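# Set a wooden block over the centre of the well

## Task

Four desks surround a square opening (the well) with only floor beneath it; its centre is at scene x = 0, y = 0 and its edges are parallel to x and y. The arms are mounted roughly at (metres, facing angle counter-clockwise from +x): arm1 x=+0.22 y=+0.56 z=+0.72 facing -90; arm2 x=-0.52 y=+0.50 z=+0.72 facing -90; arm3 x=-0.22 y=-0.56 z=+0.72 facing +90; arm4 x=+0.52 y=-0.50 z=+0.72 facing +90. A ring of wooden sticks already bridges the well. Get the wooden block to rest with its centre above the well's middle; block and sticks are allowed to extend over the opening. Any number of arms may help. The result only counts if it holds without any robot supporting it, so release the block and move the arms away at the end.

## Robot and tools

Robots: four identical Kinova Gen3 arms named arm1, arm2, arm3 and arm4. Each has seven revolute joints, a Robotiq 2F-85 two-finger gripper and a wrist camera. The hand can reach roughly 1.0 m from the joint 1 axis. There is also a fixed room camera, cam_high, looking down on the scene.

Frame: one shared scene frame, origin on the floor, +z up. The well centre is at x = 0, y = 0. The hand point is halfway between the fingertips; the hand z axis runs along the fingers and the fingers open and close along hand y. No hand poses are given as tool arguments; everything is commanded in joint space.

execute_actions(actions, cameras): actions is a list holding exactly one action, or empty (empty just reports state and images). The action is an object keyed by robot name, each holding a "joints" object. Inside "joints", every entry is an absolute target, not an offset, keyed by name: joint1_rad, joint2_rad, joint3_rad, joint4_rad, joint5_rad, joint6_rad, joint7_rad in radians, and gripper_m in metres as fingertip separation. Any subset of arms and joints may be named; all named motions begin at once and may finish at different moments. Ranges: joint1_rad, joint3_rad, joint5_rad, joint7_rad -69.115 to 69.115; joint2_rad -2.249 to 2.249; joint4_rad -2.579 to 2.579; joint6_rad -2.099 to 2.099; gripper_m 0 to 0.085 (0 closed, 0.085 fully open). Done tolerance is ±0.01 rad for joints and ±0.003 m for the gripper. Meanings and signs: joint1 spins the whole arm about its base, positive being clockwise from above, and at 0 the arm reaches out in the direction its base faces; joint2 is the shoulder, 0 upright, positive leaning forward; joint3 twists the upper arm; joint4 is the elbow, 0 straight, positive bending the same way positive joint2 leans (with joint3 at 0); joint5 twists the forearm; joint6 is the wrist, 0 straight, positive bending like positive joint4 (with joint5 at 0); joint7 rolls the hand, positive counter-clockwise viewed from behind the hand. An unknown key or out-of-range number makes the whole call rejected with nothing moving. cameras: list of arm1_cam_wrist, arm2_cam_wrist, arm3_cam_wrist, arm4_cam_wrist, cam_high or "all"; omitted, null or ["all"] gives every camera, [] gives none.

wait(seconds): 0 to 10 s, commands nothing new and returns the same state and pictures as an empty action.

zoom_image(camera, region): enlarges part of a camera's most recent full image; region is [x0, y0, x1, y1] in pixels from the top-left, at most 504 by 504. Only cameras present with full images in the latest result qualify.

finished_scene(scene): closes the current scene by its number once the last command has been held; irreversible, and its result says whether the goal was met. Replying with no tool call also ends things.

Results: each robot's joint_positions and a joint_status per commanded key. "done" means within tolerance (it may sit slightly off; resending the same target does nothing). "off_target" means it stopped short and may still be pushing. "contact_stop" or "time_out" means the target was dropped and the joint holds where it stopped. "joint command not followed" (often with a "cause:" line) means a safety check blocked that arm's joint targets, shown as "not_followed"; the gripper part still runs, and blocked targets may be retried with later actions until replaced by acceptable ones. on_its_own lists what happened without being commanded. The "pictures" line gives image order. Joints and robots left out of an action may keep pressing toward earlier targets. Large moves may return before arriving. If a result reports a stop, later motion calls in the same reply are skipped.

Motion: joints are speed and acceleration limited and synchronized so they arrive together from rest; reversing a command halts them together. The path between two postures can swing widely, so plan clearance.

Hazards: the Gen3 does not stop on contact and can push very hard. A joint reaching its load limit (joints 1-4: 51.3 N m, joints 5-7: 32.3 N m, carried weight included) freezes that arm for 10 s and cancels its remaining commands. Robot-to-robot pressing is serious; the anti-collision check can be late and ignores grippers against other arms, and no state line reports arms touching. Objects touching robots are fine. Holding loads heats motors: a MOTOR HOT warning appears at 60 °C, and at 75 °C an OVER-TEMPERATURE FAULT makes the arm go weak and sag, with affected keys reading "limit_stop_at_motor_heat"; resend targets afterwards. Avoid dropping, slipping, slamming, hard impacts, and knocking anything out of the work area. Loose objects may get bumped occasionally. The robot holds its last command while you think.

Cameras: calibration is supplied per camera (pinhole plus radial distortion, K, D, T_world_to_cam mapping scene to camera frame, pos_world). Real poses may differ by a few degrees and millimetres; wrist camera poses derive from reported joints and can be further off.

Each tool is called after "Emit:" as name([rows], argument=value, ...), one row to a line, values as JSON.

## Session

Emit:
execute_actions(actions=[])

Scene clock: 0.00 s.
arm1.joint_positions: joint1_rad=-0.406 joint2_rad=-0.444 joint3_rad=-0.063 joint4_rad=+1.581 joint5_rad=-0.051 joint6_rad=+1.930 joint7_rad=+1.352 gripper_m=+0.085
arm1.joint_status: not commanded
arm1.hand: x=+0.2715 y=+0.4526 z=+1.2744 quat_wxyz=(-0.043, -0.595, -0.803, +0.011) (m; scene frame)
arm2.joint_positions: joint1_rad=+0.485 joint2_rad=-0.402 joint3_rad=-0.050 joint4_rad=+1.537 joint5_rad=-0.029 joint6_rad=+1.978 joint7_rad=+1.041 gripper_m=+0.085
arm2.joint_status: not commanded
arm2.hand: x=-0.5840 y=+0.3872 z=+1.3129 quat_wxyz=(-0.012, -0.951, -0.309, +0.007) (m; scene frame)
arm3.joint_positions: joint1_rad=-0.098 joint2_rad=-0.339 joint3_rad=-0.062 joint4_rad=+1.451 joint5_rad=+0.008 joint6_rad=+1.922 joint7_rad=+1.743 gripper_m=+0.085
arm3.joint_status: not commanded
arm3.hand: x=-0.2172 y=-0.3829 z=+1.2888 quat_wxyz=(-0.046, +0.806, -0.590, -0.027) (m; scene frame)
arm4.joint_positions: joint1_rad=+0.443 joint2_rad=-0.399 joint3_rad=-0.046 joint4_rad=+1.442 joint5_rad=-0.078 joint6_rad=+2.060 joint7_rad=+1.849 gripper_m=+0.085
arm4.joint_status: not commanded
arm4.hand: x=+0.5682 y=-0.3900 z=+1.3252 quat_wxyz=(-0.006, +0.666, -0.746, -0.029) (m; scene frame)
pictures: arm1_cam_wrist, arm2_cam_wrist, arm3_cam_wrist, arm4_cam_wrist, cam_high
Images, in order (width x height): arm1_cam_wrist 504x504, arm2_cam_wrist 504x504, arm3_cam_wrist 504x504, arm4_cam_wrist 504x504, cam_high 504x504.

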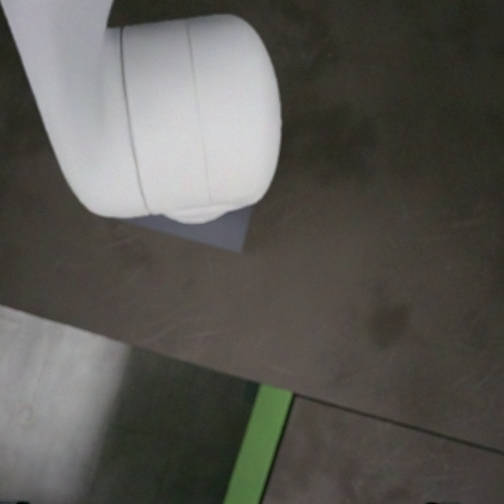

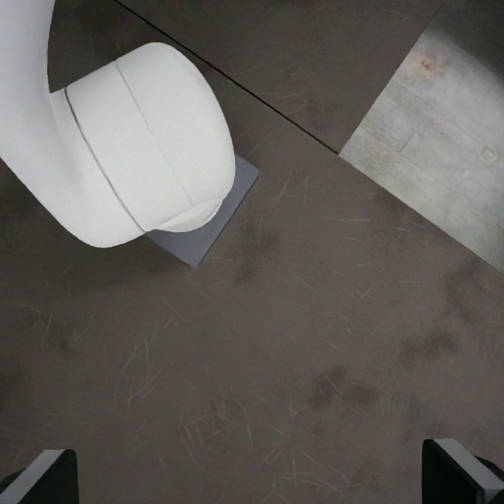

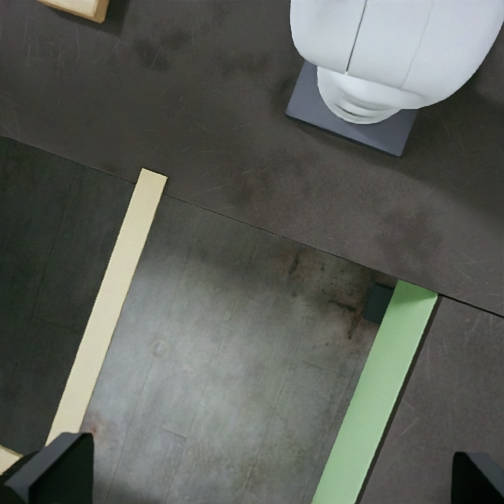

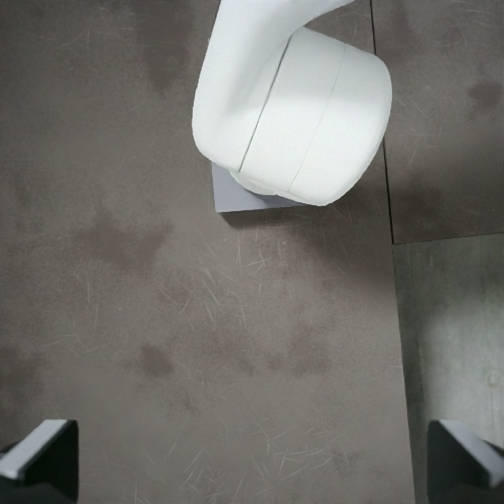

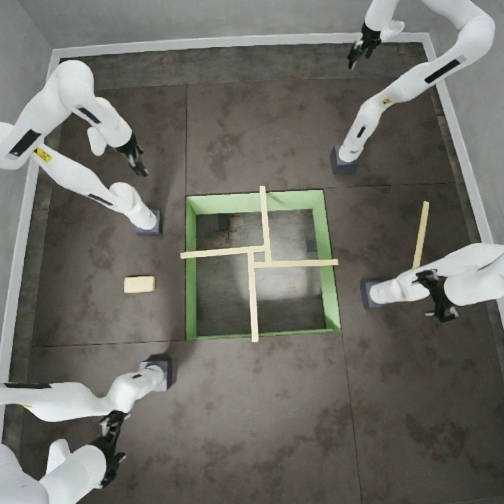

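Emit:
zoom_image(camera="cam_high", region=[110, 170, 360, 360])

Region (110, 170, 360, 360) of cam_high's 504x504 image, scaled by 2.016, with more detail than that image has; it fills the top 383 rows of this view, and the rest is white.

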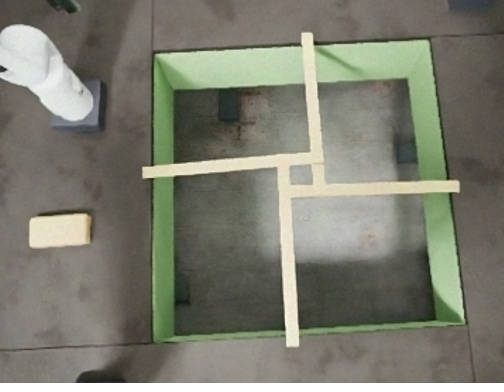

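Emit:
execute_actions([
  {"arm3":{"joints":{"joint1_rad":1.79,"joint2_rad":0.314,"joint3_rad":0,"joint4_rad":2.179,"joint5_rad":0,"joint6_rad":0.649,"joint7_rad":0.19}}},
], cameras=["arm3_cam_wrist","cam_high"])

Scene clock: 3.70 s.
arm1.joint_positions: joint1_rad=-0.406 joint2_rad=-0.444 joint3_rad=-0.063 joint4_rad=+1.581 joint5_rad=-0.051 joint6_rad=+1.930 joint7_rad=+1.352 gripper_m=+0.085
arm1.joint_status: not commanded
arm1.hand: x=+0.2715 y=+0.4526 z=+1.2744 quat_wxyz=(-0.043, -0.595, -0.803, +0.011) (m; scene frame)
arm2.joint_positions: joint1_rad=+0.485 joint2_rad=-0.402 joint3_rad=-0.050 joint4_rad=+1.537 joint5_rad=-0.029 joint6_rad=+1.978 joint7_rad=+1.041 gripper_m=+0.085
arm2.joint_status: not commanded
arm2.hand: x=-0.5840 y=+0.3872 z=+1.3129 quat_wxyz=(-0.012, -0.951, -0.309, +0.007) (m; scene frame)
arm3.joint_positions: joint1_rad=+1.790 joint2_rad=+0.314 joint3_rad=+0.000 joint4_rad=+2.179 joint5_rad=+0.000 joint6_rad=+0.649 joint7_rad=+0.190 gripper_m=+0.085
arm3.joint_status: all done
arm3.hand: x=+0.0881 y=-0.6596 z=+0.9005 quat_wxyz=(+0.000, -0.724, -0.690, +0.002) (m; scene frame)
arm4.joint_positions: joint1_rad=+0.443 joint2_rad=-0.399 joint3_rad=-0.046 joint4_rad=+1.442 joint5_rad=-0.078 joint6_rad=+2.060 joint7_rad=+1.849 gripper_m=+0.085
arm4.joint_status: not commanded
arm4.hand: x=+0.5682 y=-0.3900 z=+1.3252 quat_wxyz=(-0.006, +0.666, -0.746, -0.029) (m; scene frame)
pictures: arm3_cam_wrist, cam_high
camera_calibration (this result's frames):
arm3_cam_wrist: T_world_to_cam=[[0.998299, -0.00476375, -0.0581122, -0.0351652], [-0.00381682, -0.999858, 0.016395, -0.620515], [-0.0581821, -0.0161453, -0.998175, 1.04127], [0, 0, 0, 1]] pos_world=[0.0933201, -0.603783, 1.0475]
Images, in order (width x height): arm3_cam_wrist 504x504, cam_high 504x504.

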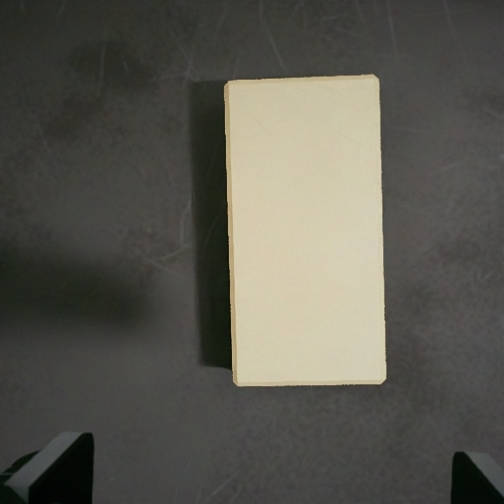

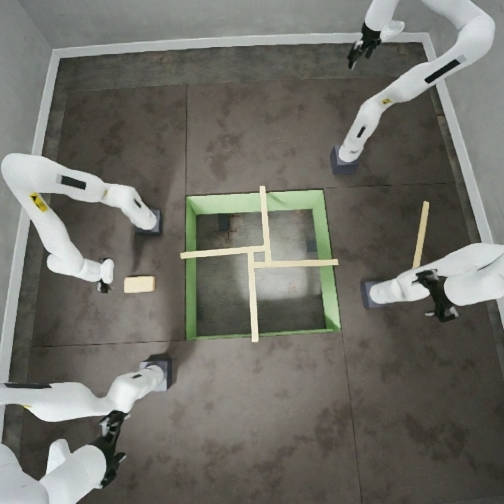

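Emit:
execute_actions([
  {"arm3":{"joints":{"joint1_rad":1.598,"joint7_rad":0.0}}},
], cameras=["arm3_cam_wrist"])

Emit:
execute_actions([
  {"arm3":{"joints":{"joint2_rad":0.735,"joint4_rad":2.286,"joint6_rad":0.12}}},
], cameras=["arm3_cam_wrist","cam_high"])

Scene clock: 5.17 s.
arm1.joint_positions: joint1_rad=-0.406 joint2_rad=-0.444 joint3_rad=-0.063 joint4_rad=+1.581 joint5_rad=-0.051 joint6_rad=+1.930 joint7_rad=+1.352 gripper_m=+0.085
arm1.joint_status: not commanded
arm1.hand: x=+0.2715 y=+0.4526 z=+1.2744 quat_wxyz=(-0.043, -0.595, -0.803, +0.011) (m; scene frame)
arm2.joint_positions: joint1_rad=+0.485 joint2_rad=-0.402 joint3_rad=-0.050 joint4_rad=+1.537 joint5_rad=-0.029 joint6_rad=+1.978 joint7_rad=+1.041 gripper_m=+0.085
arm2.joint_status: not commanded
arm2.hand: x=-0.5840 y=+0.3872 z=+1.3129 quat_wxyz=(-0.012, -0.951, -0.309, +0.007) (m; scene frame)
arm3.joint_positions: joint1_rad=+1.598 joint2_rad=+0.314 joint3_rad=+0.000 joint4_rad=+2.179 joint5_rad=+0.000 joint6_rad=+0.649 joint7_rad=+0.000 gripper_m=+0.085
arm3.joint_status: all done
arm3.hand: x=+0.1015 y=-0.5997 z=+0.9003 quat_wxyz=(+0.000, -0.724, -0.690, +0.002) (m; scene frame)
arm4.joint_positions: joint1_rad=+0.443 joint2_rad=-0.399 joint3_rad=-0.046 joint4_rad=+1.442 joint5_rad=-0.078 joint6_rad=+2.060 joint7_rad=+1.849 gripper_m=+0.085
arm4.joint_status: not commanded
arm4.hand: x=+0.5682 y=-0.3900 z=+1.3252 quat_wxyz=(-0.006, +0.666, -0.746, -0.029) (m; scene frame)
pictures: arm3_cam_wrist
camera_calibration (this result's frames):
arm3_cam_wrist: T_world_to_cam=[[0.998301, -0.00325268, -0.058174, -0.0473314], [-0.00229939, -0.999862, 0.0164463, -0.560832], [-0.0582194, -0.0162846, -0.998171, 1.04275], [0, 0, 0, 1]] pos_world=[0.10667, -0.543928, 1.04731]
Images, in order (width x height): arm3_cam_wrist 504x504.

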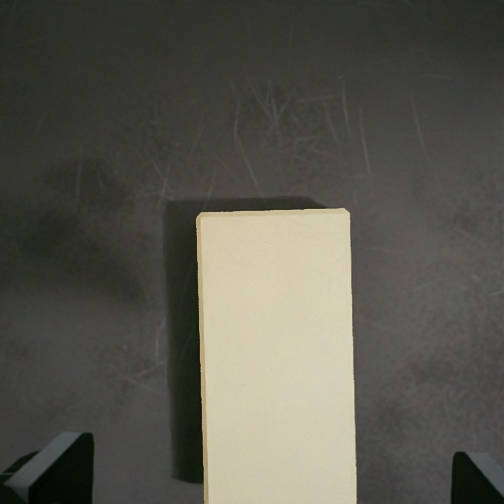

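Scene clock: 6.77 s.
arm1.joint_positions: joint1_rad=-0.406 joint2_rad=-0.444 joint3_rad=-0.063 joint4_rad=+1.581 joint5_rad=-0.051 joint6_rad=+1.930 joint7_rad=+1.352 gripper_m=+0.085
arm1.joint_status: not commanded
arm1.hand: x=+0.2715 y=+0.4526 z=+1.2744 quat_wxyz=(-0.043, -0.595, -0.803, +0.011) (m; scene frame)
arm2.joint_positions: joint1_rad=+0.485 joint2_rad=-0.402 joint3_rad=-0.050 joint4_rad=+1.537 joint5_rad=-0.029 joint6_rad=+1.978 joint7_rad=+1.041 gripper_m=+0.085
arm2.joint_status: not commanded
arm2.hand: x=-0.5840 y=+0.3872 z=+1.3129 quat_wxyz=(-0.012, -0.951, -0.309, +0.007) (m; scene frame)
arm3.joint_positions: joint1_rad=+1.598 joint2_rad=+0.735 joint3_rad=+0.000 joint4_rad=+2.286 joint5_rad=+0.000 joint6_rad=+0.120 joint7_rad=+0.000 gripper_m=+0.085
arm3.joint_status: all done
arm3.hand: x=+0.1016 y=-0.6000 z=+0.7508 quat_wxyz=(+0.000, -0.724, -0.690, +0.001) (m; scene frame)
arm4.joint_positions: joint1_rad=+0.443 joint2_rad=-0.399 joint3_rad=-0.046 joint4_rad=+1.442 joint5_rad=-0.078 joint6_rad=+2.060 joint7_rad=+1.849 gripper_m=+0.085
arm4.joint_status: not commanded
arm4.hand: x=+0.5682 y=-0.3900 z=+1.3252 quat_wxyz=(-0.006, +0.666, -0.746, -0.029) (m; scene frame)
pictures: arm3_cam_wrist, cam_high
camera_calibration (this result's frames):
arm3_cam_wrist: T_world_to_cam=[[0.998373, -0.00299607, -0.056946, -0.0569572], [-0.00205903, -0.999862, 0.0165065, -0.558719], [-0.0569876, -0.0163624, -0.998241, 0.893377], [0, 0, 0, 1]] pos_world=[0.106625, -0.544194, 0.897785]
Images, in order (width x height): arm3_cam_wrist 504x504, cam_high 504x504.

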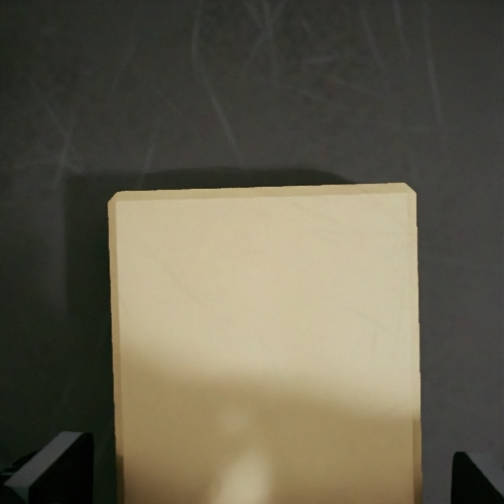

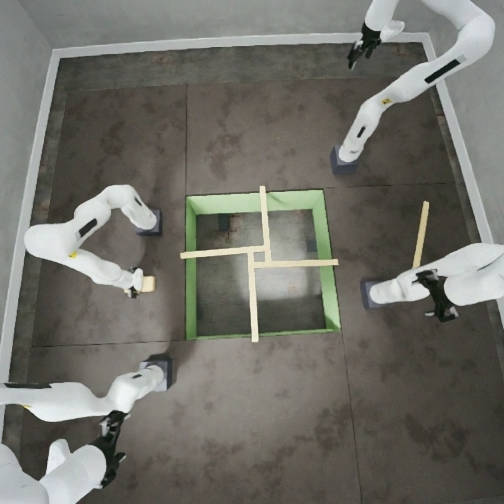

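Emit:
execute_actions([
  {"arm3":{"joints":{"joint2_rad":0.779,"joint6_rad":0.076}}},
], cameras=[])

Emit:
execute_actions([
  {"arm3":{"joints":{"gripper_m":0.05}}},
], cameras=[])

Emit:
execute_actions([
  {"arm3":{"joints":{"joint2_rad":0.314,"joint4_rad":2.179,"joint6_rad":0.649}}},
], cameras=["arm3_cam_wrist","cam_high"])

Scene clock: 7.63 s.
arm1.joint_positions: joint1_rad=-0.406 joint2_rad=-0.444 joint3_rad=-0.063 joint4_rad=+1.581 joint5_rad=-0.051 joint6_rad=+1.930 joint7_rad=+1.352 gripper_m=+0.085
arm1.joint_status: not commanded
arm1.hand: x=+0.2715 y=+0.4526 z=+1.2744 quat_wxyz=(-0.043, -0.595, -0.803, +0.011) (m; scene frame)
arm2.joint_positions: joint1_rad=+0.485 joint2_rad=-0.402 joint3_rad=-0.050 joint4_rad=+1.537 joint5_rad=-0.029 joint6_rad=+1.978 joint7_rad=+1.041 gripper_m=+0.085
arm2.joint_status: not commanded
arm2.hand: x=-0.5840 y=+0.3872 z=+1.3129 quat_wxyz=(-0.012, -0.951, -0.309, +0.007) (m; scene frame)
arm3.joint_positions: joint1_rad=+1.598 joint2_rad=+0.779 joint3_rad=+0.000 joint4_rad=+2.286 joint5_rad=+0.000 joint6_rad=+0.076 joint7_rad=+0.000 gripper_m=+0.085
arm3.joint_status: all done
arm3.hand: x=+0.1013 y=-0.6000 z=+0.7367 quat_wxyz=(+0.000, -0.724, -0.690, +0.001) (m; scene frame)
arm4.joint_positions: joint1_rad=+0.443 joint2_rad=-0.399 joint3_rad=-0.046 joint4_rad=+1.442 joint5_rad=-0.078 joint6_rad=+2.060 joint7_rad=+1.849 gripper_m=+0.085
arm4.joint_status: not commanded
arm4.hand: x=+0.5682 y=-0.3900 z=+1.3252 quat_wxyz=(-0.006, +0.666, -0.746, -0.029) (m; scene frame)
pictures: none
No camera images: the call's "cameras" was empty. Leave "cameras" out to get every camera's image.

Scene clock: 8.40 s.
arm1.joint_positions: joint1_rad=-0.406 joint2_rad=-0.444 joint3_rad=-0.063 joint4_rad=+1.581 joint5_rad=-0.051 joint6_rad=+1.930 joint7_rad=+1.352 gripper_m=+0.085
arm1.joint_status: not commanded
arm1.hand: x=+0.2715 y=+0.4526 z=+1.2744 quat_wxyz=(-0.043, -0.595, -0.803, +0.011) (m; scene frame)
arm2.joint_positions: joint1_rad=+0.485 joint2_rad=-0.402 joint3_rad=-0.050 joint4_rad=+1.537 joint5_rad=-0.029 joint6_rad=+1.978 joint7_rad=+1.041 gripper_m=+0.085
arm2.joint_status: not commanded
arm2.hand: x=-0.5840 y=+0.3872 z=+1.3129 quat_wxyz=(-0.012, -0.951, -0.309, +0.007) (m; scene frame)
arm3.joint_positions: joint1_rad=+1.598 joint2_rad=+0.776 joint3_rad=+0.000 joint4_rad=+2.287 joint5_rad=+0.000 joint6_rad=+0.077 joint7_rad=+0.000 gripper_m=+0.068
arm3.joint_status: gripper_m off_target (ended at +0.068, target +0.050)
arm3.hand: x=+0.1013 y=-0.6000 z=+0.7377 quat_wxyz=(-0.001, -0.723, -0.690, +0.001) (m; scene frame)
arm4.joint_positions: joint1_rad=+0.443 joint2_rad=-0.399 joint3_rad=-0.046 joint4_rad=+1.442 joint5_rad=-0.078 joint6_rad=+2.060 joint7_rad=+1.849 gripper_m=+0.085
arm4.joint_status: not commanded
arm4.hand: x=+0.5682 y=-0.3900 z=+1.3252 quat_wxyz=(-0.006, +0.666, -0.746, -0.029) (m; scene frame)
pictures: none
No camera images: the call's "cameras" was empty. Leave "cameras" out to get every camera's image.

Scene clock: 10.07 s.
arm1.joint_positions: joint1_rad=-0.406 joint2_rad=-0.444 joint3_rad=-0.063 joint4_rad=+1.581 joint5_rad=-0.051 joint6_rad=+1.930 joint7_rad=+1.352 gripper_m=+0.085
arm1.joint_status: not commanded
arm1.hand: x=+0.2715 y=+0.4526 z=+1.2744 quat_wxyz=(-0.043, -0.595, -0.803, +0.011) (m; scene frame)
arm2.joint_positions: joint1_rad=+0.485 joint2_rad=-0.402 joint3_rad=-0.050 joint4_rad=+1.537 joint5_rad=-0.029 joint6_rad=+1.978 joint7_rad=+1.041 gripper_m=+0.085
arm2.joint_status: not commanded
arm2.hand: x=-0.5840 y=+0.3872 z=+1.3129 quat_wxyz=(-0.012, -0.951, -0.309, +0.007) (m; scene frame)
arm3.joint_positions: joint1_rad=+1.598 joint2_rad=+0.315 joint3_rad=+0.000 joint4_rad=+2.180 joint5_rad=+0.000 joint6_rad=+0.649 joint7_rad=+0.000 gripper_m=+0.068
arm3.joint_status: all done
arm3.hand: x=+0.1009 y=-0.5996 z=+0.8997 quat_wxyz=(+0.001, -0.724, -0.690, +0.003) (m; scene frame)
arm4.joint_positions: joint1_rad=+0.443 joint2_rad=-0.399 joint3_rad=-0.046 joint4_rad=+1.442 joint5_rad=-0.078 joint6_rad=+2.060 joint7_rad=+1.849 gripper_m=+0.085
arm4.joint_status: not commanded
arm4.hand: x=+0.5682 y=-0.3900 z=+1.3252 quat_wxyz=(-0.006, +0.666, -0.746, -0.029) (m; scene frame)
pictures: arm3_cam_wrist, cam_high
camera_calibration (this result's frames):
arm3_cam_wrist: T_world_to_cam=[[0.998176, -0.00298466, -0.0602956, -0.0446936], [-0.00200225, -0.999864, 0.0163471, -0.560653], [-0.0603362, -0.0161966, -0.998047, 1.04227], [0, 0, 0, 1]] pos_world=[0.106376, -0.543829, 1.04671]
Images, in order (width x height): arm3_cam_wrist 504x504, cam_high 504x504.

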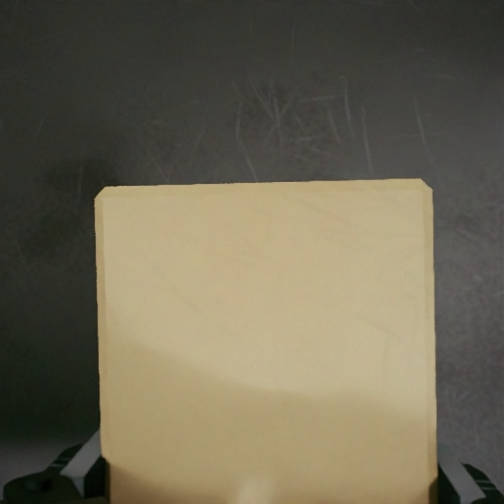

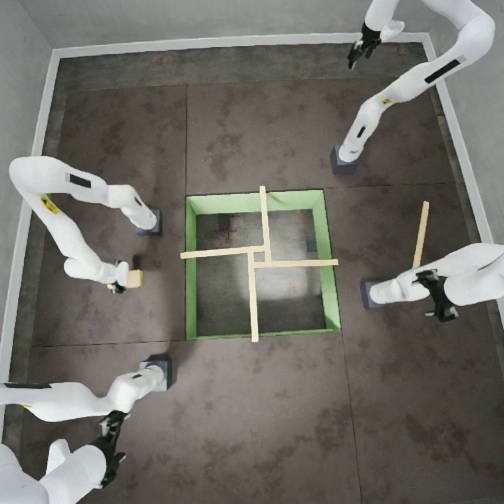

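Emit:
execute_actions([
  {"arm3":{"joints":{"joint1_rad":0.272,"joint2_rad":0.85,"joint4_rad":1.207,"joint6_rad":1.085,"joint7_rad":0.245}}},
], cameras=["arm3_cam_wrist","cam_high"])

Emit:
zoom_image(camera="cam_high", region=[170, 180, 350, 350])

Scene clock: 13.00 s.
arm1.joint_positions: joint1_rad=-0.406 joint2_rad=-0.444 joint3_rad=-0.063 joint4_rad=+1.581 joint5_rad=-0.051 joint6_rad=+1.930 joint7_rad=+1.352 gripper_m=+0.085
arm1.joint_status: not commanded
arm1.hand: x=+0.2715 y=+0.4526 z=+1.2744 quat_wxyz=(-0.043, -0.595, -0.803, +0.011) (m; scene frame)
arm2.joint_positions: joint1_rad=+0.485 joint2_rad=-0.402 joint3_rad=-0.050 joint4_rad=+1.537 joint5_rad=-0.029 joint6_rad=+1.978 joint7_rad=+1.041 gripper_m=+0.085
arm2.joint_status: not commanded
arm2.hand: x=-0.5840 y=+0.3872 z=+1.3129 quat_wxyz=(-0.012, -0.951, -0.309, +0.007) (m; scene frame)
arm3.joint_positions: joint1_rad=+0.272 joint2_rad=+0.852 joint3_rad=+0.000 joint4_rad=+1.208 joint5_rad=+0.000 joint6_rad=+1.085 joint7_rad=+0.245 gripper_m=+0.068
arm3.joint_status: all done
arm3.hand: x=-0.0221 y=+0.0010 z=+0.8788 quat_wxyz=(+0.002, -0.024, -1.000, +0.003) (m; scene frame)
arm4.joint_positions: joint1_rad=+0.443 joint2_rad=-0.399 joint3_rad=-0.046 joint4_rad=+1.442 joint5_rad=-0.078 joint6_rad=+2.060 joint7_rad=+1.849 gripper_m=+0.085
arm4.joint_status: not commanded
arm4.hand: x=+0.5682 y=-0.3900 z=+1.3252 quat_wxyz=(-0.006, +0.666, -0.746, -0.029) (m; scene frame)
pictures: arm3_cam_wrist, cam_high
camera_calibration (this result's frames):
arm3_cam_wrist: T_world_to_cam=[[0.00263716, 0.998132, -0.0610386, 0.0562609], [0.99994, -0.00198467, 0.010748, 0.0660679], [0.0106068, -0.0610633, -0.998078, 1.02536], [0, 0, 0, 1]] pos_world=[-0.077088, 0.00658688, 1.02611]
Images, in order (width x height): arm3_cam_wrist 504x504, cam_high 504x504.

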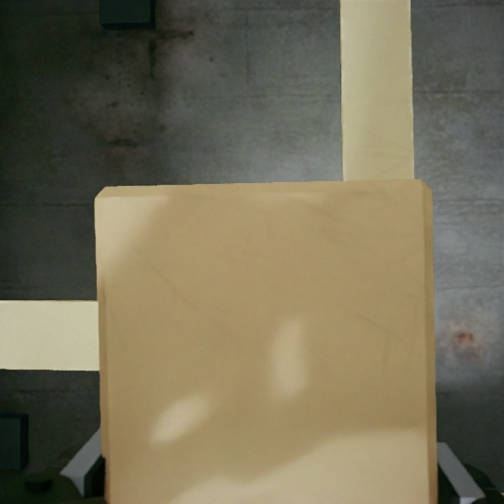

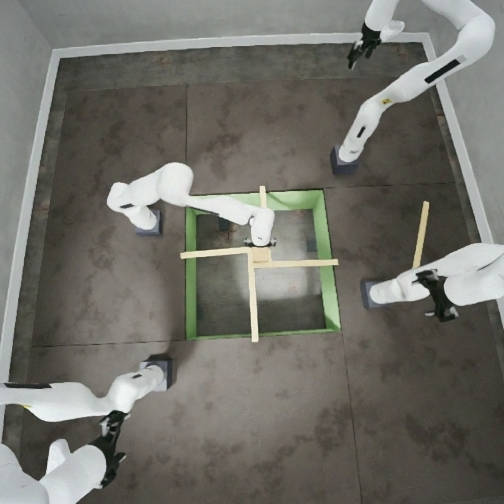

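Region (170, 180, 350, 350) of cam_high's 504x504 image, scaled by 2.800, with more detail than that image has.

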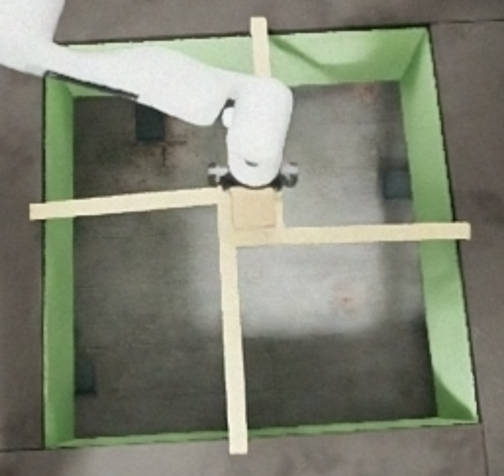

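Emit:
execute_actions([
  {"arm3":{"joints":{"joint1_rad":0.311,"joint2_rad":0.985,"joint4_rad":1.207,"joint6_rad":0.95,"joint7_rad":0.284}}},
], cameras=["arm3_cam_wrist","cam_high"])

Emit:
zoom_image(camera="cam_high", region=[200, 200, 320, 310])

Scene clock: 14.23 s.
arm1.joint_positions: joint1_rad=-0.406 joint2_rad=-0.444 joint3_rad=-0.063 joint4_rad=+1.581 joint5_rad=-0.051 joint6_rad=+1.930 joint7_rad=+1.352 gripper_m=+0.085
arm1.joint_status: not commanded
arm1.hand: x=+0.2715 y=+0.4526 z=+1.2744 quat_wxyz=(-0.043, -0.595, -0.803, +0.011) (m; scene frame)
arm2.joint_positions: joint1_rad=+0.485 joint2_rad=-0.402 joint3_rad=-0.050 joint4_rad=+1.537 joint5_rad=-0.029 joint6_rad=+1.978 joint7_rad=+1.041 gripper_m=+0.085
arm2.joint_status: not commanded
arm2.hand: x=-0.5840 y=+0.3872 z=+1.3129 quat_wxyz=(-0.012, -0.951, -0.309, +0.007) (m; scene frame)
arm3.joint_positions: joint1_rad=+0.311 joint2_rad=+0.987 joint3_rad=+0.000 joint4_rad=+1.208 joint5_rad=+0.000 joint6_rad=+0.950 joint7_rad=+0.284 gripper_m=+0.068
arm3.joint_status: all done
arm3.hand: x=+0.0032 y=+0.0042 z=+0.7976 quat_wxyz=(+0.002, -0.023, -1.000, +0.003) (m; scene frame)
arm4.joint_positions: joint1_rad=+0.443 joint2_rad=-0.399 joint3_rad=-0.046 joint4_rad=+1.442 joint5_rad=-0.078 joint6_rad=+2.060 joint7_rad=+1.849 gripper_m=+0.085
arm4.joint_status: not commanded
arm4.hand: x=+0.5682 y=-0.3900 z=+1.3252 quat_wxyz=(-0.006, +0.666, -0.746, -0.029) (m; scene frame)
pictures: arm3_cam_wrist, cam_high
camera_calibration (this result's frames):
arm3_cam_wrist: T_world_to_cam=[[0.00239345, 0.998136, -0.0609784, 0.0479859], [0.999942, -0.00174725, 0.0106483, 0.0417288], [0.0105219, -0.0610003, -0.998082, 0.944215], [0, 0, 0, 1]] pos_world=[-0.0517761, 0.00977384, 0.944886]
Images, in order (width x height): arm3_cam_wrist 504x504, cam_high 504x504.

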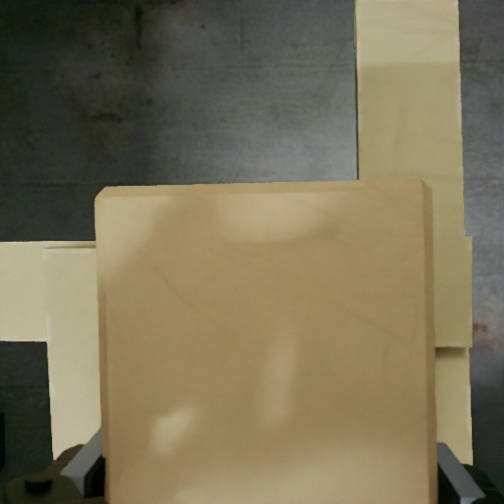

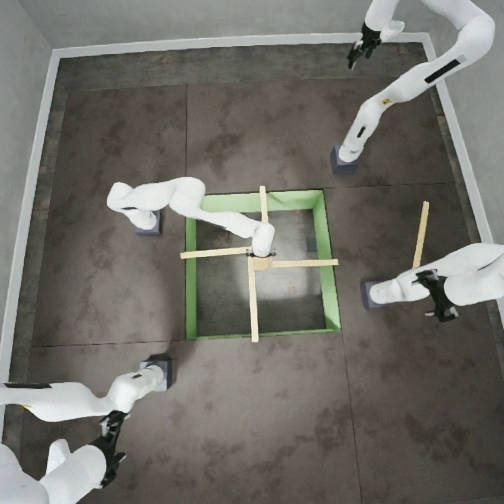

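Region (200, 200, 320, 310) of cam_high's 504x504 image, scaled by 4.200, with more detail than that image has; it fills the top 462 rows of this view, and the rest is white.

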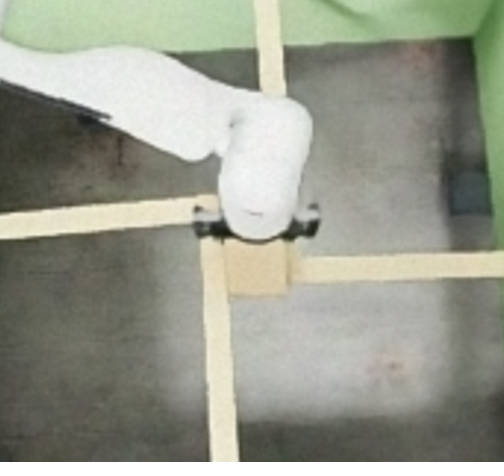

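Emit:
execute_actions([
  {"arm3":{"joints":{"joint1_rad":0.315,"joint2_rad":0.998,"joint6_rad":0.94}}},
], cameras=["arm3_cam_wrist"])

Scene clock: 14.90 s.
arm1.joint_positions: joint1_rad=-0.406 joint2_rad=-0.444 joint3_rad=-0.063 joint4_rad=+1.581 joint5_rad=-0.051 joint6_rad=+1.930 joint7_rad=+1.352 gripper_m=+0.085
arm1.joint_status: not commanded
arm1.hand: x=+0.2715 y=+0.4526 z=+1.2744 quat_wxyz=(-0.043, -0.595, -0.803, +0.011) (m; scene frame)
arm2.joint_positions: joint1_rad=+0.485 joint2_rad=-0.402 joint3_rad=-0.050 joint4_rad=+1.537 joint5_rad=-0.029 joint6_rad=+1.978 joint7_rad=+1.041 gripper_m=+0.085
arm2.joint_status: not commanded
arm2.hand: x=-0.5840 y=+0.3872 z=+1.3129 quat_wxyz=(-0.012, -0.951, -0.309, +0.007) (m; scene frame)
arm3.joint_positions: joint1_rad=+0.314 joint2_rad=+0.996 joint3_rad=+0.000 joint4_rad=+1.207 joint5_rad=+0.000 joint6_rad=+0.941 joint7_rad=+0.284 gripper_m=+0.068
arm3.joint_status: all done
arm3.hand: x=+0.0051 y=+0.0047 z=+0.7926 quat_wxyz=(+0.002, -0.025, -1.000, +0.002) (m; scene frame)
arm4.joint_positions: joint1_rad=+0.443 joint2_rad=-0.399 joint3_rad=-0.046 joint4_rad=+1.442 joint5_rad=-0.078 joint6_rad=+2.060 joint7_rad=+1.849 gripper_m=+0.085
arm4.joint_status: not commanded
arm4.hand: x=+0.5682 y=-0.3900 z=+1.3252 quat_wxyz=(-0.006, +0.666, -0.746, -0.029) (m; scene frame)
pictures: arm3_cam_wrist
camera_calibration (this result's frames):
arm3_cam_wrist: T_world_to_cam=[[0.0056423, 0.998238, -0.0590603, 0.0456831], [0.99993, -0.00501672, 0.010735, 0.0397677], [0.0104198, -0.0591168, -0.998197, 0.939349], [0, 0, 0, 1]] pos_world=[-0.0498106, 0.0101281, 0.939926]
Images, in order (width x height): arm3_cam_wrist 504x504.

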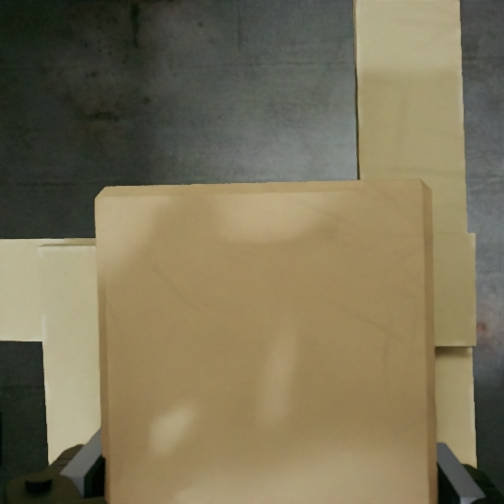

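Emit:
execute_actions([
  {"arm3":{"joints":{"joint2_rad":1.006,"joint4_rad":1.215,"joint6_rad":0.925}}},
], cameras=["arm3_cam_wrist"])

Scene clock: 15.50 s.
arm1.joint_positions: joint1_rad=-0.406 joint2_rad=-0.444 joint3_rad=-0.063 joint4_rad=+1.581 joint5_rad=-0.051 joint6_rad=+1.930 joint7_rad=+1.352 gripper_m=+0.085
arm1.joint_status: not commanded
arm1.hand: x=+0.2715 y=+0.4526 z=+1.2744 quat_wxyz=(-0.043, -0.595, -0.803, +0.011) (m; scene frame)
arm2.joint_positions: joint1_rad=+0.485 joint2_rad=-0.402 joint3_rad=-0.050 joint4_rad=+1.537 joint5_rad=-0.029 joint6_rad=+1.978 joint7_rad=+1.041 gripper_m=+0.085
arm2.joint_status: not commanded
arm2.hand: x=-0.5840 y=+0.3872 z=+1.3129 quat_wxyz=(-0.012, -0.951, -0.309, +0.007) (m; scene frame)
arm3.joint_positions: joint1_rad=+0.314 joint2_rad=+0.996 joint3_rad=+0.000 joint4_rad=+1.213 joint5_rad=-0.001 joint6_rad=+0.927 joint7_rad=+0.284 gripper_m=+0.068
arm3.joint_status: all done
arm3.hand: x=+0.0053 y=+0.0054 z=+0.7907 quat_wxyz=(+0.001, -0.025, -1.000, -0.001) (m; scene frame)
arm4.joint_positions: joint1_rad=+0.443 joint2_rad=-0.399 joint3_rad=-0.046 joint4_rad=+1.442 joint5_rad=-0.078 joint6_rad=+2.060 joint7_rad=+1.849 gripper_m=+0.085
arm4.joint_status: not commanded
arm4.hand: x=+0.5682 y=-0.3900 z=+1.3252 quat_wxyz=(-0.006, +0.666, -0.746, -0.029) (m; scene frame)
pictures: arm3_cam_wrist
camera_calibration (this result's frames):
arm3_cam_wrist: T_world_to_cam=[[0.00622402, 0.998572, -0.0530515, 0.0400808], [0.999906, -0.00556675, 0.0125281, 0.0381663], [0.0122149, -0.0531244, -0.998513, 0.937708], [0, 0, 0, 1]] pos_world=[-0.0498663, 0.0100041, 0.937962]
Images, in order (width x height): arm3_cam_wrist 504x504.

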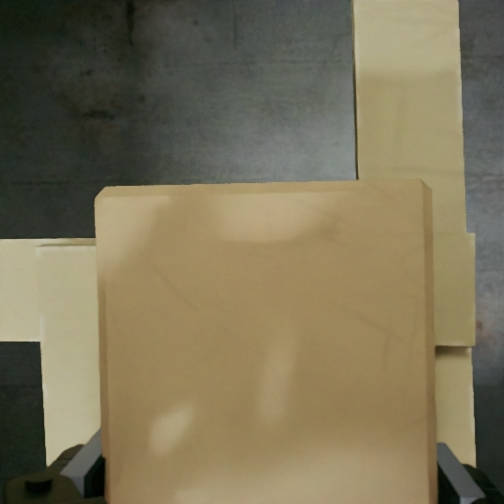

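Joint 2 stalls, so there is contact. Releasing.

Emit:
execute_actions([
  {"arm3":{"joints":{"joint2_rad":0.996,"gripper_m":0.085}}},
], cameras=[])

Emit:
execute_actions([
  {"arm3":{"joints":{"joint2_rad":0.75,"joint6_rad":1.18}}},
], cameras=[])

Emit:
execute_actions([
  {"arm3":{"joints":{"joint1_rad":1.4,"joint2_rad":0.2,"joint4_rad":1.6,"joint6_rad":1.3}}},
], cameras=["cam_high"])

Emit:
zoom_image(camera="cam_high", region=[170, 180, 350, 350])

Scene clock: 16.57 s.
arm1.joint_positions: joint1_rad=-0.406 joint2_rad=-0.444 joint3_rad=-0.063 joint4_rad=+1.581 joint5_rad=-0.051 joint6_rad=+1.930 joint7_rad=+1.352 gripper_m=+0.085
arm1.joint_status: not commanded
arm1.hand: x=+0.2715 y=+0.4526 z=+1.2744 quat_wxyz=(-0.043, -0.595, -0.803, +0.011) (m; scene frame)
arm2.joint_positions: joint1_rad=+0.485 joint2_rad=-0.402 joint3_rad=-0.050 joint4_rad=+1.537 joint5_rad=-0.029 joint6_rad=+1.978 joint7_rad=+1.041 gripper_m=+0.085
arm2.joint_status: not commanded
arm2.hand: x=-0.5840 y=+0.3872 z=+1.3129 quat_wxyz=(-0.012, -0.951, -0.309, +0.007) (m; scene frame)
arm3.joint_positions: joint1_rad=+0.315 joint2_rad=+0.996 joint3_rad=+0.000 joint4_rad=+1.215 joint5_rad=+0.000 joint6_rad=+0.925 joint7_rad=+0.284 gripper_m=+0.085
arm3.joint_status: all done
arm3.hand: x=+0.0061 y=+0.0051 z=+0.7905 quat_wxyz=(+0.000, -0.026, -1.000, -0.002) (m; scene frame)
arm4.joint_positions: joint1_rad=+0.443 joint2_rad=-0.399 joint3_rad=-0.046 joint4_rad=+1.442 joint5_rad=-0.078 joint6_rad=+2.060 joint7_rad=+1.849 gripper_m=+0.085
arm4.joint_status: not commanded
arm4.hand: x=+0.5682 y=-0.3900 z=+1.3252 quat_wxyz=(-0.006, +0.666, -0.746, -0.029) (m; scene frame)
pictures: none
No camera images: the call's "cameras" was empty. Leave "cameras" out to get every camera's image.

Scene clock: 17.87 s.
arm1.joint_positions: joint1_rad=-0.406 joint2_rad=-0.444 joint3_rad=-0.063 joint4_rad=+1.581 joint5_rad=-0.051 joint6_rad=+1.930 joint7_rad=+1.352 gripper_m=+0.085
arm1.joint_status: not commanded
arm1.hand: x=+0.2715 y=+0.4526 z=+1.2744 quat_wxyz=(-0.043, -0.595, -0.803, +0.011) (m; scene frame)
arm2.joint_positions: joint1_rad=+0.485 joint2_rad=-0.402 joint3_rad=-0.050 joint4_rad=+1.537 joint5_rad=-0.029 joint6_rad=+1.978 joint7_rad=+1.041 gripper_m=+0.085
arm2.joint_status: not commanded
arm2.hand: x=-0.5840 y=+0.3872 z=+1.3129 quat_wxyz=(-0.012, -0.951, -0.309, +0.007) (m; scene frame)
arm3.joint_positions: joint1_rad=+0.315 joint2_rad=+0.750 joint3_rad=+0.000 joint4_rad=+1.215 joint5_rad=+0.000 joint6_rad=+1.180 joint7_rad=+0.284 gripper_m=+0.085
arm3.joint_status: all done
arm3.hand: x=-0.0038 y=-0.0239 z=+0.9367 quat_wxyz=(+0.002, -0.026, -1.000, +0.003) (m; scene frame)
arm4.joint_positions: joint1_rad=+0.443 joint2_rad=-0.399 joint3_rad=-0.046 joint4_rad=+1.442 joint5_rad=-0.078 joint6_rad=+2.060 joint7_rad=+1.849 gripper_m=+0.085
arm4.joint_status: not commanded
arm4.hand: x=+0.5682 y=-0.3900 z=+1.3252 quat_wxyz=(-0.006, +0.666, -0.746, -0.029) (m; scene frame)
pictures: none
No camera images: the call's "cameras" was empty. Leave "cameras" out to get every camera's image.

Scene clock: 20.30 s.
arm1.joint_positions: joint1_rad=-0.406 joint2_rad=-0.444 joint3_rad=-0.063 joint4_rad=+1.581 joint5_rad=-0.051 joint6_rad=+1.930 joint7_rad=+1.352 gripper_m=+0.085
arm1.joint_status: not commanded
arm1.hand: x=+0.2715 y=+0.4526 z=+1.2744 quat_wxyz=(-0.043, -0.595, -0.803, +0.011) (m; scene frame)
arm2.joint_positions: joint1_rad=+0.485 joint2_rad=-0.402 joint3_rad=-0.050 joint4_rad=+1.537 joint5_rad=-0.029 joint6_rad=+1.978 joint7_rad=+1.041 gripper_m=+0.085
arm2.joint_status: not commanded
arm2.hand: x=-0.5840 y=+0.3872 z=+1.3129 quat_wxyz=(-0.012, -0.951, -0.309, +0.007) (m; scene frame)
arm3.joint_positions: joint1_rad=+1.400 joint2_rad=+0.200 joint3_rad=+0.000 joint4_rad=+1.600 joint5_rad=+0.000 joint6_rad=+1.300 joint7_rad=+0.284 gripper_m=+0.085
arm3.joint_status: all done
arm3.hand: x=+0.1856 y=-0.5233 z=+1.0915 quat_wxyz=(-0.015, -0.538, -0.843, -0.012) (m; scene frame)
arm4.joint_positions: joint1_rad=+0.443 joint2_rad=-0.399 joint3_rad=-0.046 joint4_rad=+1.442 joint5_rad=-0.078 joint6_rad=+2.060 joint7_rad=+1.849 gripper_m=+0.085
arm4.joint_status: not commanded
arm4.hand: x=+0.5682 y=-0.3900 z=+1.3252 quat_wxyz=(-0.006, +0.666, -0.746, -0.029) (m; scene frame)
pictures: cam_high
Images, in order (width x height): cam_high 504x504.

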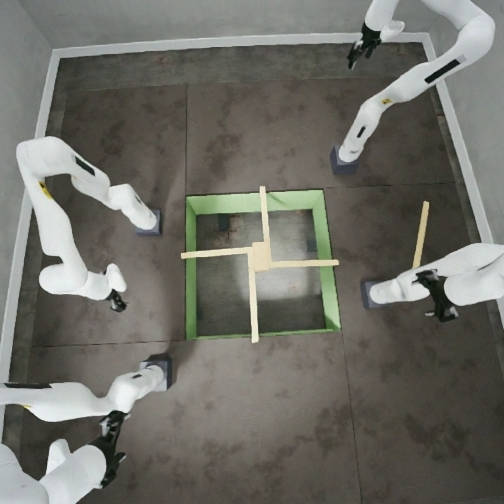

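Region (170, 180, 350, 350) of cam_high's 504x504 image, scaled by 2.800, with more detail than that image has.

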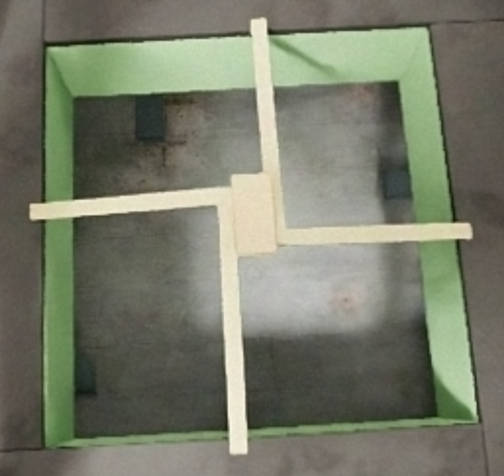

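Emit:
finished_scene(scene=1)

The scene is finished: the task was done.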